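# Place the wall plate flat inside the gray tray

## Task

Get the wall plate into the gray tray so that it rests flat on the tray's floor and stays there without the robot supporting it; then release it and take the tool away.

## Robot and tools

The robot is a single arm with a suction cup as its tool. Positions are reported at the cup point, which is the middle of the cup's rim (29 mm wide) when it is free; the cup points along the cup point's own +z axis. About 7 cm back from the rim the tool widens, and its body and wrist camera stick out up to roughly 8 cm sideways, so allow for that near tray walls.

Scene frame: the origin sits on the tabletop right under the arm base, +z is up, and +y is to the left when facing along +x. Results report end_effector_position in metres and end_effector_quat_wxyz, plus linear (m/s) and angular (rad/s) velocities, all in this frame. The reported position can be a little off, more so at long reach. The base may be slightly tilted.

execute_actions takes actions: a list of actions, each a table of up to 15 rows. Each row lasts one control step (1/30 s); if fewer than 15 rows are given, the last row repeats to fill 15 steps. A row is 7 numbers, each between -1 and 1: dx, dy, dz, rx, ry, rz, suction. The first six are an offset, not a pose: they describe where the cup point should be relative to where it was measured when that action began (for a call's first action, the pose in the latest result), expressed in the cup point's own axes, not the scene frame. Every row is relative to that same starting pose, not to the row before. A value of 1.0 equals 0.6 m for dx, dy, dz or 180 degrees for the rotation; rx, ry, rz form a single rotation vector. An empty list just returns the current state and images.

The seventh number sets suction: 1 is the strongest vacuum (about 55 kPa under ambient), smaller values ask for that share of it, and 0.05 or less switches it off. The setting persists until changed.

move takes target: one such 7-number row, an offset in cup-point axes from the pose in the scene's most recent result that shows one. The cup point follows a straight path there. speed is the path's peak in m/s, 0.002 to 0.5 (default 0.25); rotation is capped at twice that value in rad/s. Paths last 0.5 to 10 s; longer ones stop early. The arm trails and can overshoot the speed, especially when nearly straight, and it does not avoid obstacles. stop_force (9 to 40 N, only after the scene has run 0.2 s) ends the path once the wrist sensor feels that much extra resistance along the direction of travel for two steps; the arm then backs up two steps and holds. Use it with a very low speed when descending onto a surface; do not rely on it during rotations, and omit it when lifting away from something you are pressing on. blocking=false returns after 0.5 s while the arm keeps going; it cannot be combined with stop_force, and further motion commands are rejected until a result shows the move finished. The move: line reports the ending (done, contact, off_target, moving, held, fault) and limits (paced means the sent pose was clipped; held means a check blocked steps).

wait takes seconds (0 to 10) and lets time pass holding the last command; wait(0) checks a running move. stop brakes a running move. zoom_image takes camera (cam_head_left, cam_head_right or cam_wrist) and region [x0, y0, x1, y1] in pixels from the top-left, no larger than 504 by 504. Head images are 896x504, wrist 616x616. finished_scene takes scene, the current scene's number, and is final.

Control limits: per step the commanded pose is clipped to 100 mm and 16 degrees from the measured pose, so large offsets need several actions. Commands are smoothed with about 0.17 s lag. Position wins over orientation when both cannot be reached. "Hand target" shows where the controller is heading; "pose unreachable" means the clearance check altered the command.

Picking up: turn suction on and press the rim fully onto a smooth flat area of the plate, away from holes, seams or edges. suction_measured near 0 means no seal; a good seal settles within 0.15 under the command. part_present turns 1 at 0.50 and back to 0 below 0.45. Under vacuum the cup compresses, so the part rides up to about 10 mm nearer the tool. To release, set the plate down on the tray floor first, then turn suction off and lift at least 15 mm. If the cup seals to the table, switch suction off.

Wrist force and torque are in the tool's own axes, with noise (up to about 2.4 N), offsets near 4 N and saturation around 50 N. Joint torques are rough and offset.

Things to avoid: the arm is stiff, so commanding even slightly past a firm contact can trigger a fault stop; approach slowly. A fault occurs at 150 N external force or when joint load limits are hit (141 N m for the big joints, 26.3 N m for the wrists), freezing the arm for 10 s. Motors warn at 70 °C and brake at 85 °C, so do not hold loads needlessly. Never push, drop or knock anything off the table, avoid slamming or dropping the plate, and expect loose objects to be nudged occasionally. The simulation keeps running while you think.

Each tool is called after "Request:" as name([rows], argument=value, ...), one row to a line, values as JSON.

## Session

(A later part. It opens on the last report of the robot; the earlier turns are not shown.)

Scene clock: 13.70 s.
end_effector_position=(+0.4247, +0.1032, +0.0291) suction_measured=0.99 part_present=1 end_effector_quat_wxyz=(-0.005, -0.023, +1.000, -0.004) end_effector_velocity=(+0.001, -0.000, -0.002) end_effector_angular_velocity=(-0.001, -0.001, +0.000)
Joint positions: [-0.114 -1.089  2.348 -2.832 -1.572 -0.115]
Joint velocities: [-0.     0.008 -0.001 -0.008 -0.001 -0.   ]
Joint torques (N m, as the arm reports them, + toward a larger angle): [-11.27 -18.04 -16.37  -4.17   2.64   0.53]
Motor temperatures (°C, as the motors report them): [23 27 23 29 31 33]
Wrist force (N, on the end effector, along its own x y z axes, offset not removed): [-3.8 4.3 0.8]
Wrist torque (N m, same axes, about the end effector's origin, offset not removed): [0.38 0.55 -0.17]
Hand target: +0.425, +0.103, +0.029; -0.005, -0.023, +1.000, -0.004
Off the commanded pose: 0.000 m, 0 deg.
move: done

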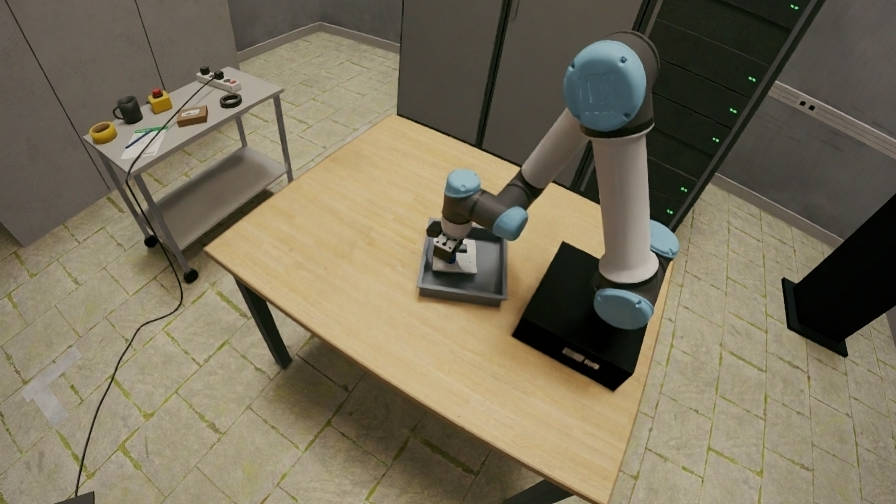

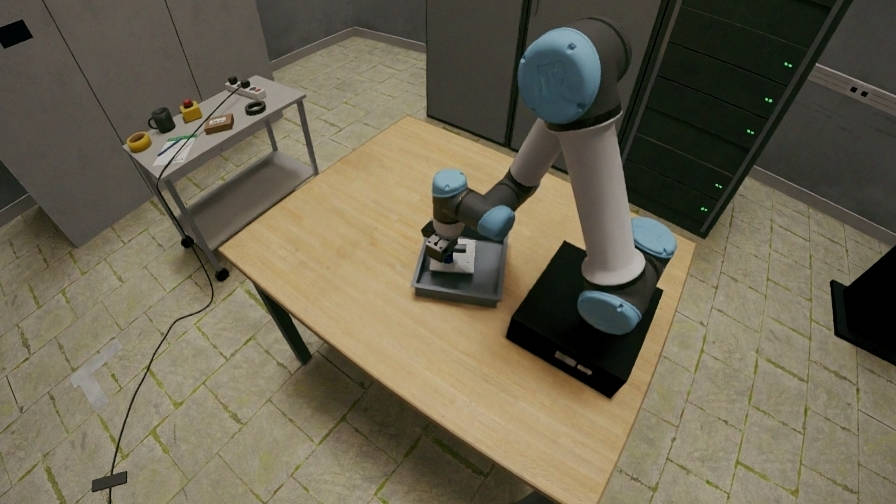

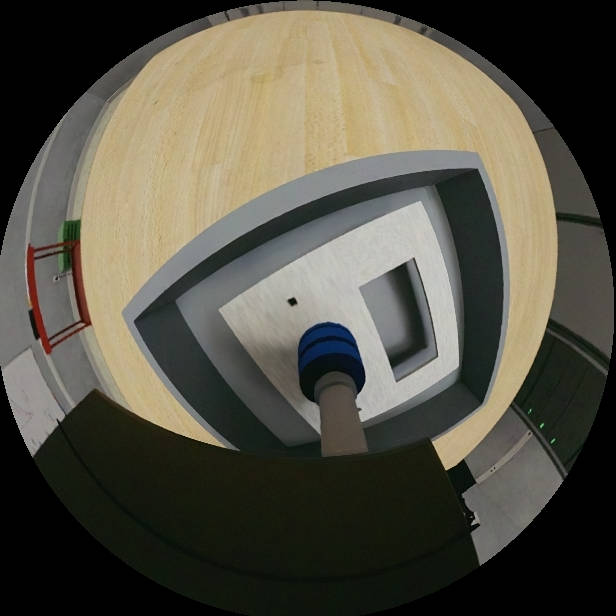

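Request:
move(target=[0.015,0.008,0.028,0,0,0,1], speed=0.04)

Request:
move(target=[0,0,0.05,0,0,0,1], speed=0.012, stop_force=10)

Request:
execute_actions([
  [[0,0,-0.004,0,0,0,0]],
  [[0,0,0,0,0,0,0]],
])

Request:
move(target=[0,0,-0.3,0,0,0,0])

Scene clock: 14.93 s.
end_effector_position=(+0.4154, +0.1074, +0.0127) suction_measured=0.99 part_present=1 end_effector_quat_wxyz=(-0.005, -0.023, +1.000, -0.004) end_effector_velocity=(-0.001, +0.001, -0.002) end_effector_angular_velocity=(+0.001, +0.000, -0.000)
Joint positions: [-0.105 -1.043  2.369 -2.898 -1.572 -0.106]
Joint velocities: [ 0.     0.006  0.002 -0.008  0.001  0.001]
Joint torques (N m, as the arm reports them, + toward a larger angle): [ 13.88 -18.13   1.71  -4.5    2.2    1.54]
Motor temperatures (°C, as the motors report them): [23 27 23 29 31 33]
Wrist force (N, on the end effector, along its own x y z axes, offset not removed): [2.1 0.5 -1.8]
Wrist torque (N m, same axes, about the end effector's origin, offset not removed): [-0.03 -0.19 -0.05]
Hand target: +0.415, +0.107, +0.012; -0.005, -0.023, +1.000, -0.004
Off the commanded pose: 0.000 m, 0 deg.
move: done

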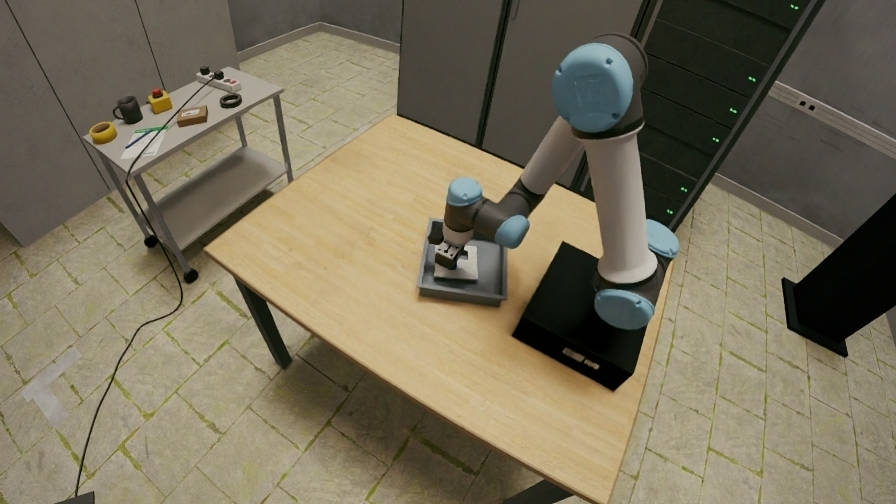

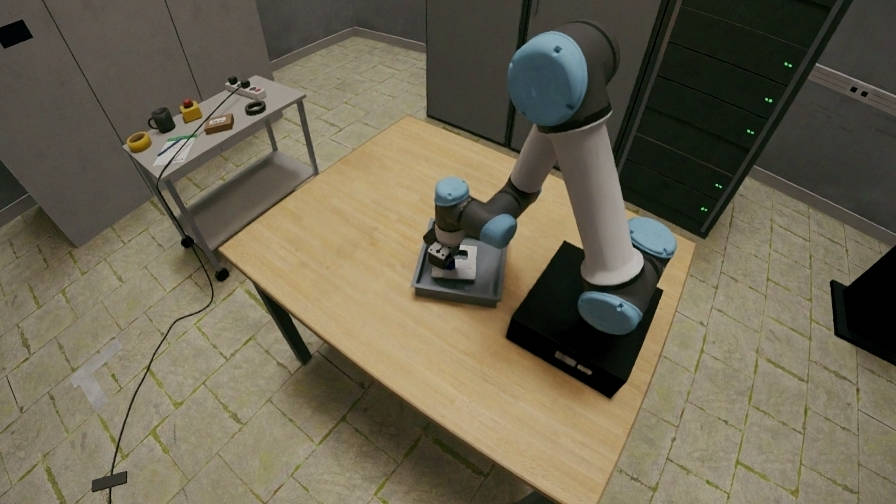

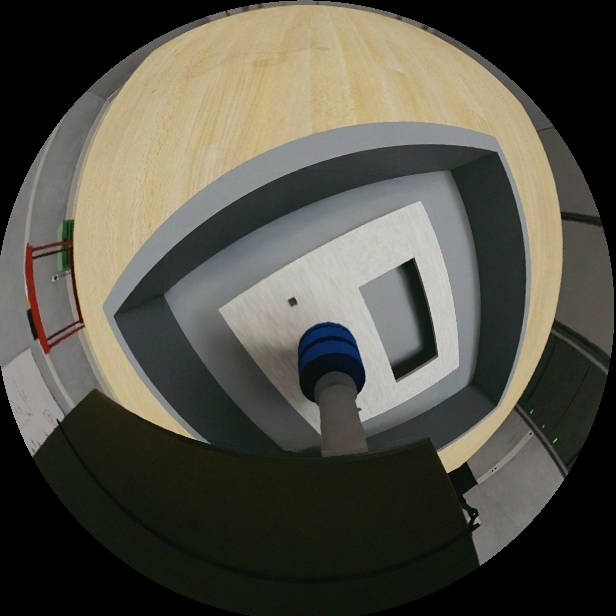

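Scene clock: 16.47 s.
end_effector_position=(+0.4154, +0.1073, -0.0008) suction_measured=0.99 part_present=1 end_effector_quat_wxyz=(-0.005, -0.023, +1.000, -0.004) end_effector_velocity=(-0.001, -0.000, +0.003) end_effector_angular_velocity=(+0.000, +0.007, +0.000)
Joint positions: [-0.105 -0.999  2.367 -2.941 -1.572 -0.106]
Joint velocities: [-0.    -0.011 -0.     0.018 -0.    -0.   ]
Joint torques (N m, as the arm reports them, + toward a larger angle): [ -5.99 -23.18   0.36   2.22   1.83  -1.66]
Motor temperatures (°C, as the motors report them): [23 27 23 29 31 33]
Wrist force (N, on the end effector, along its own x y z axes, offset not removed): [15.7 2.1 -50.0]
Wrist torque (N m, same axes, about the end effector's origin, offset not removed): [0.07 -0.14 -0.19]
Hand target: +0.415, +0.107, -0.000; -0.005, -0.023, +1.000, -0.004
Off the commanded pose: 0.016 m, 0 deg.
move: contact

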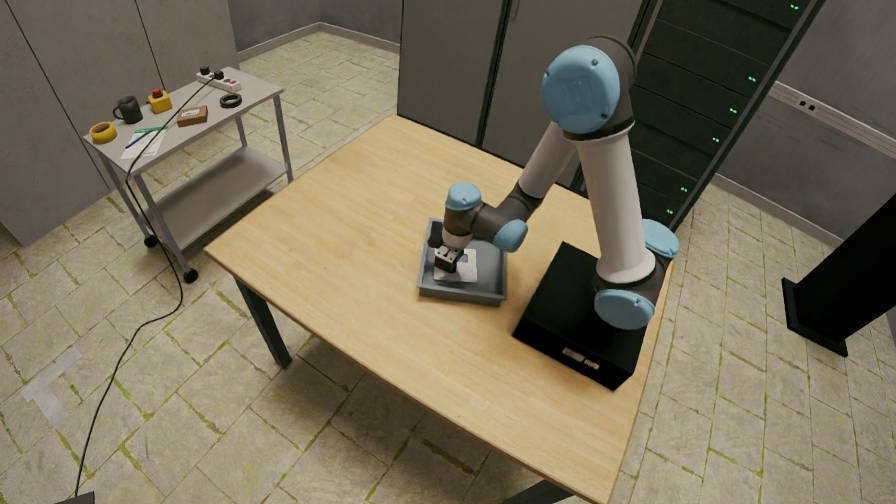

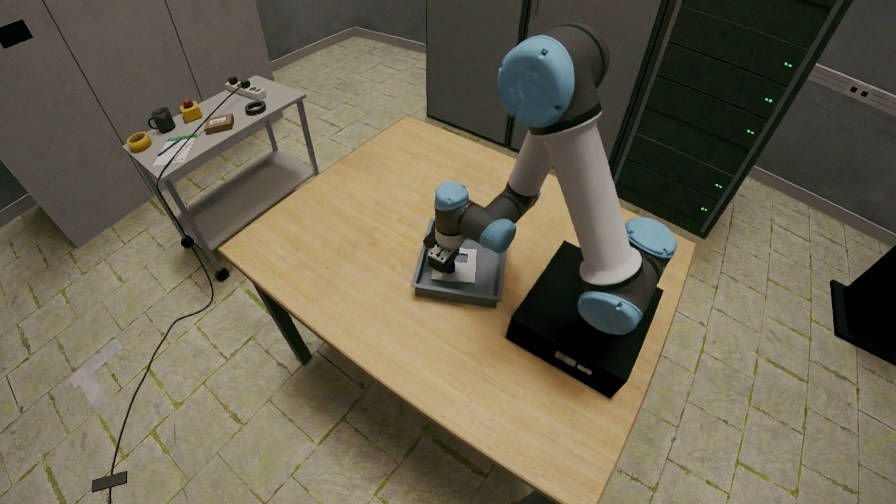

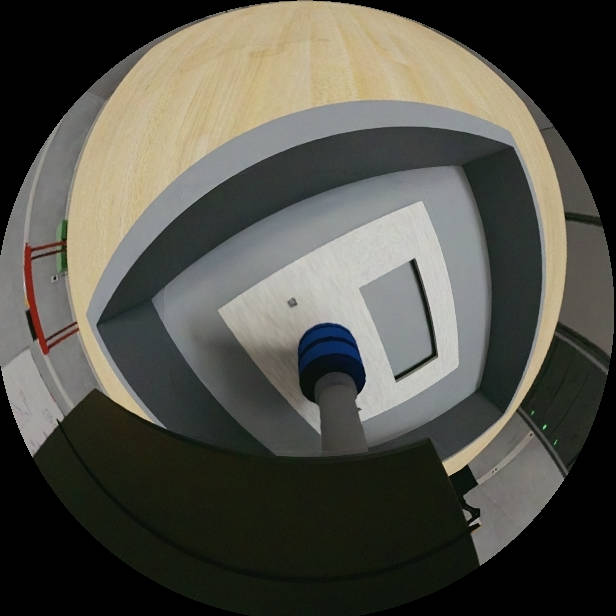

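Scene clock: 17.47 s.
end_effector_position=(+0.4154, +0.1073, +0.0015) suction_measured=0.00 part_present=0 end_effector_quat_wxyz=(-0.005, -0.023, +1.000, -0.004) end_effector_velocity=(+0.000, +0.000, +0.000) end_effector_angular_velocity=(+0.001, -0.001, +0.001)
Joint positions: [-0.105 -1.006  2.367 -2.933 -1.572 -0.106]
Joint velocities: [ 0.    -0.001  0.    -0.001  0.001 -0.001]
Joint torques (N m, as the arm reports them, + toward a larger angle): [ -5.99 -28.34   2.45  -0.48   1.66  -1.55]
Motor temperatures (°C, as the motors report them): [23 27 23 29 31 33]
Wrist force (N, on the end effector, along its own x y z axes, offset not removed): [-1.9 1.9 -5.5]
Wrist torque (N m, same axes, about the end effector's origin, offset not removed): [0.06 0.36 -0.33]
Hand target: +0.415, +0.107, +0.002; -0.005, -0.023, +1.000, -0.004
Off the commanded pose: 0.000 m, 0 deg.

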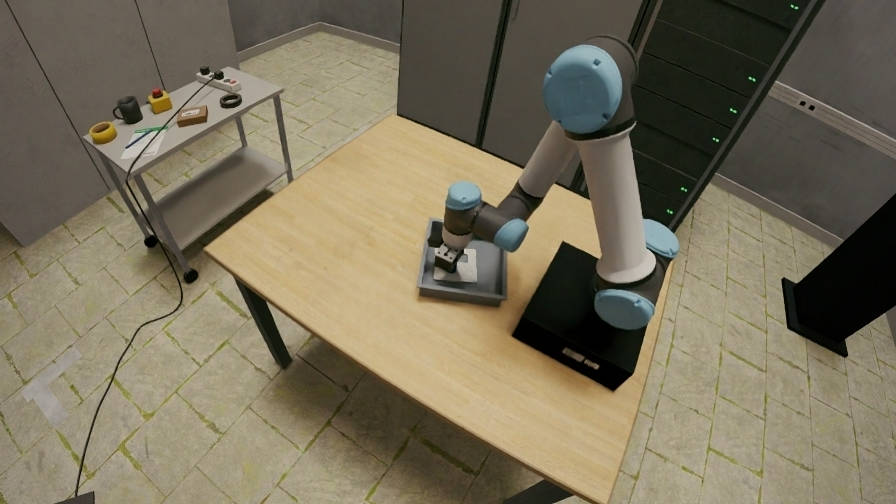

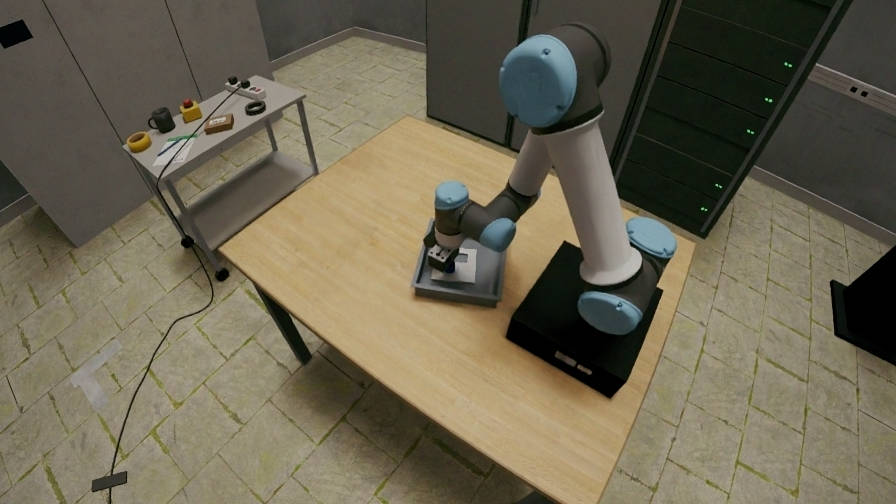

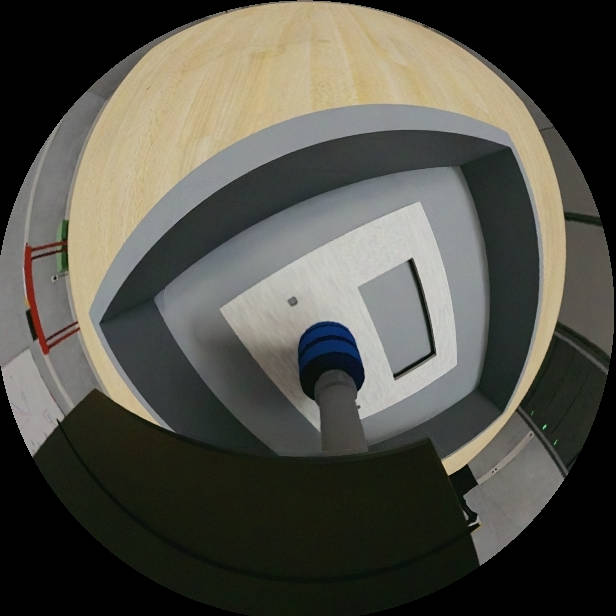

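Scene clock: 18.90 s.
end_effector_position=(+0.4175, +0.1087, +0.1809) suction_measured=0.00 part_present=0 end_effector_quat_wxyz=(-0.005, -0.023, +1.000, -0.004) end_effector_velocity=(-0.000, +0.000, +0.002) end_effector_angular_velocity=(+0.001, +0.003, +0.000)
Joint positions: [-0.105 -1.514  2.272 -2.33  -1.572 -0.106]
Joint velocities: [-0.    -0.005 -0.004  0.012  0.001 -0.   ]
Joint torques (N m, as the arm reports them, + toward a larger angle): [-15.4  -29.43 -25.1    0.04  -2.23  -1.57]
Motor temperatures (°C, as the motors report them): [23 27 23 29 31 33]
Wrist force (N, on the end effector, along its own x y z axes, offset not removed): [0.3 -2.6 -0.8]
Wrist torque (N m, same axes, about the end effector's origin, offset not removed): [-0.32 -0.05 -0.25]
Hand target: +0.418, +0.109, +0.181; -0.005, -0.023, +1.000, -0.004
Off the commanded pose: 0.001 m, 0 deg.
move: done

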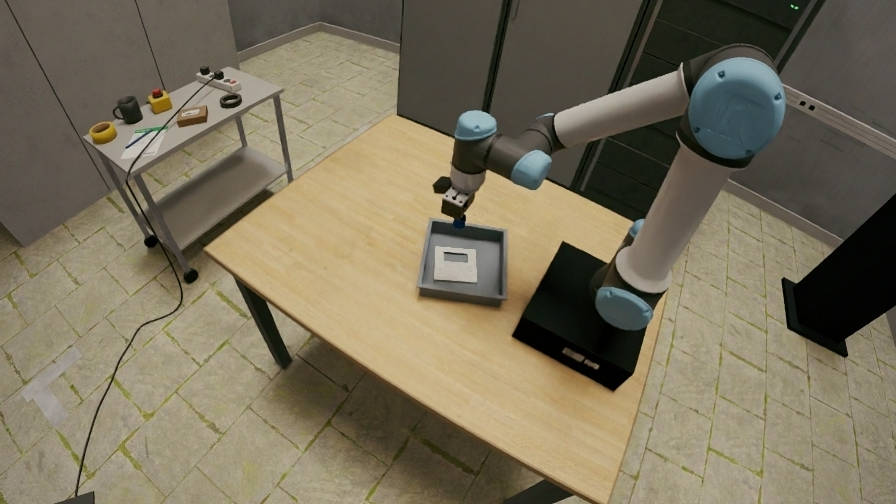

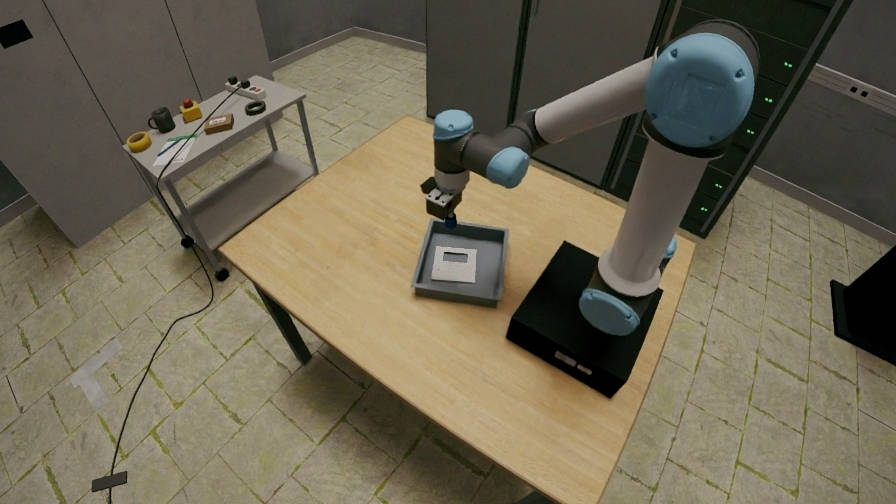

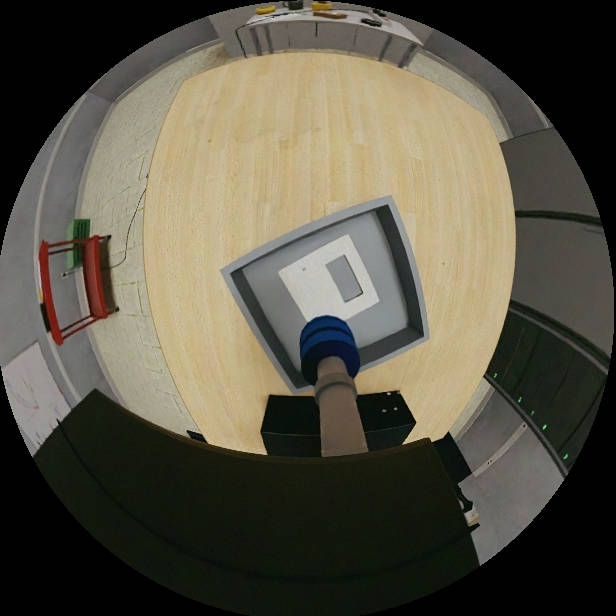

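Request:
finished_scene(scene=2)

The scene is finished: the task was done.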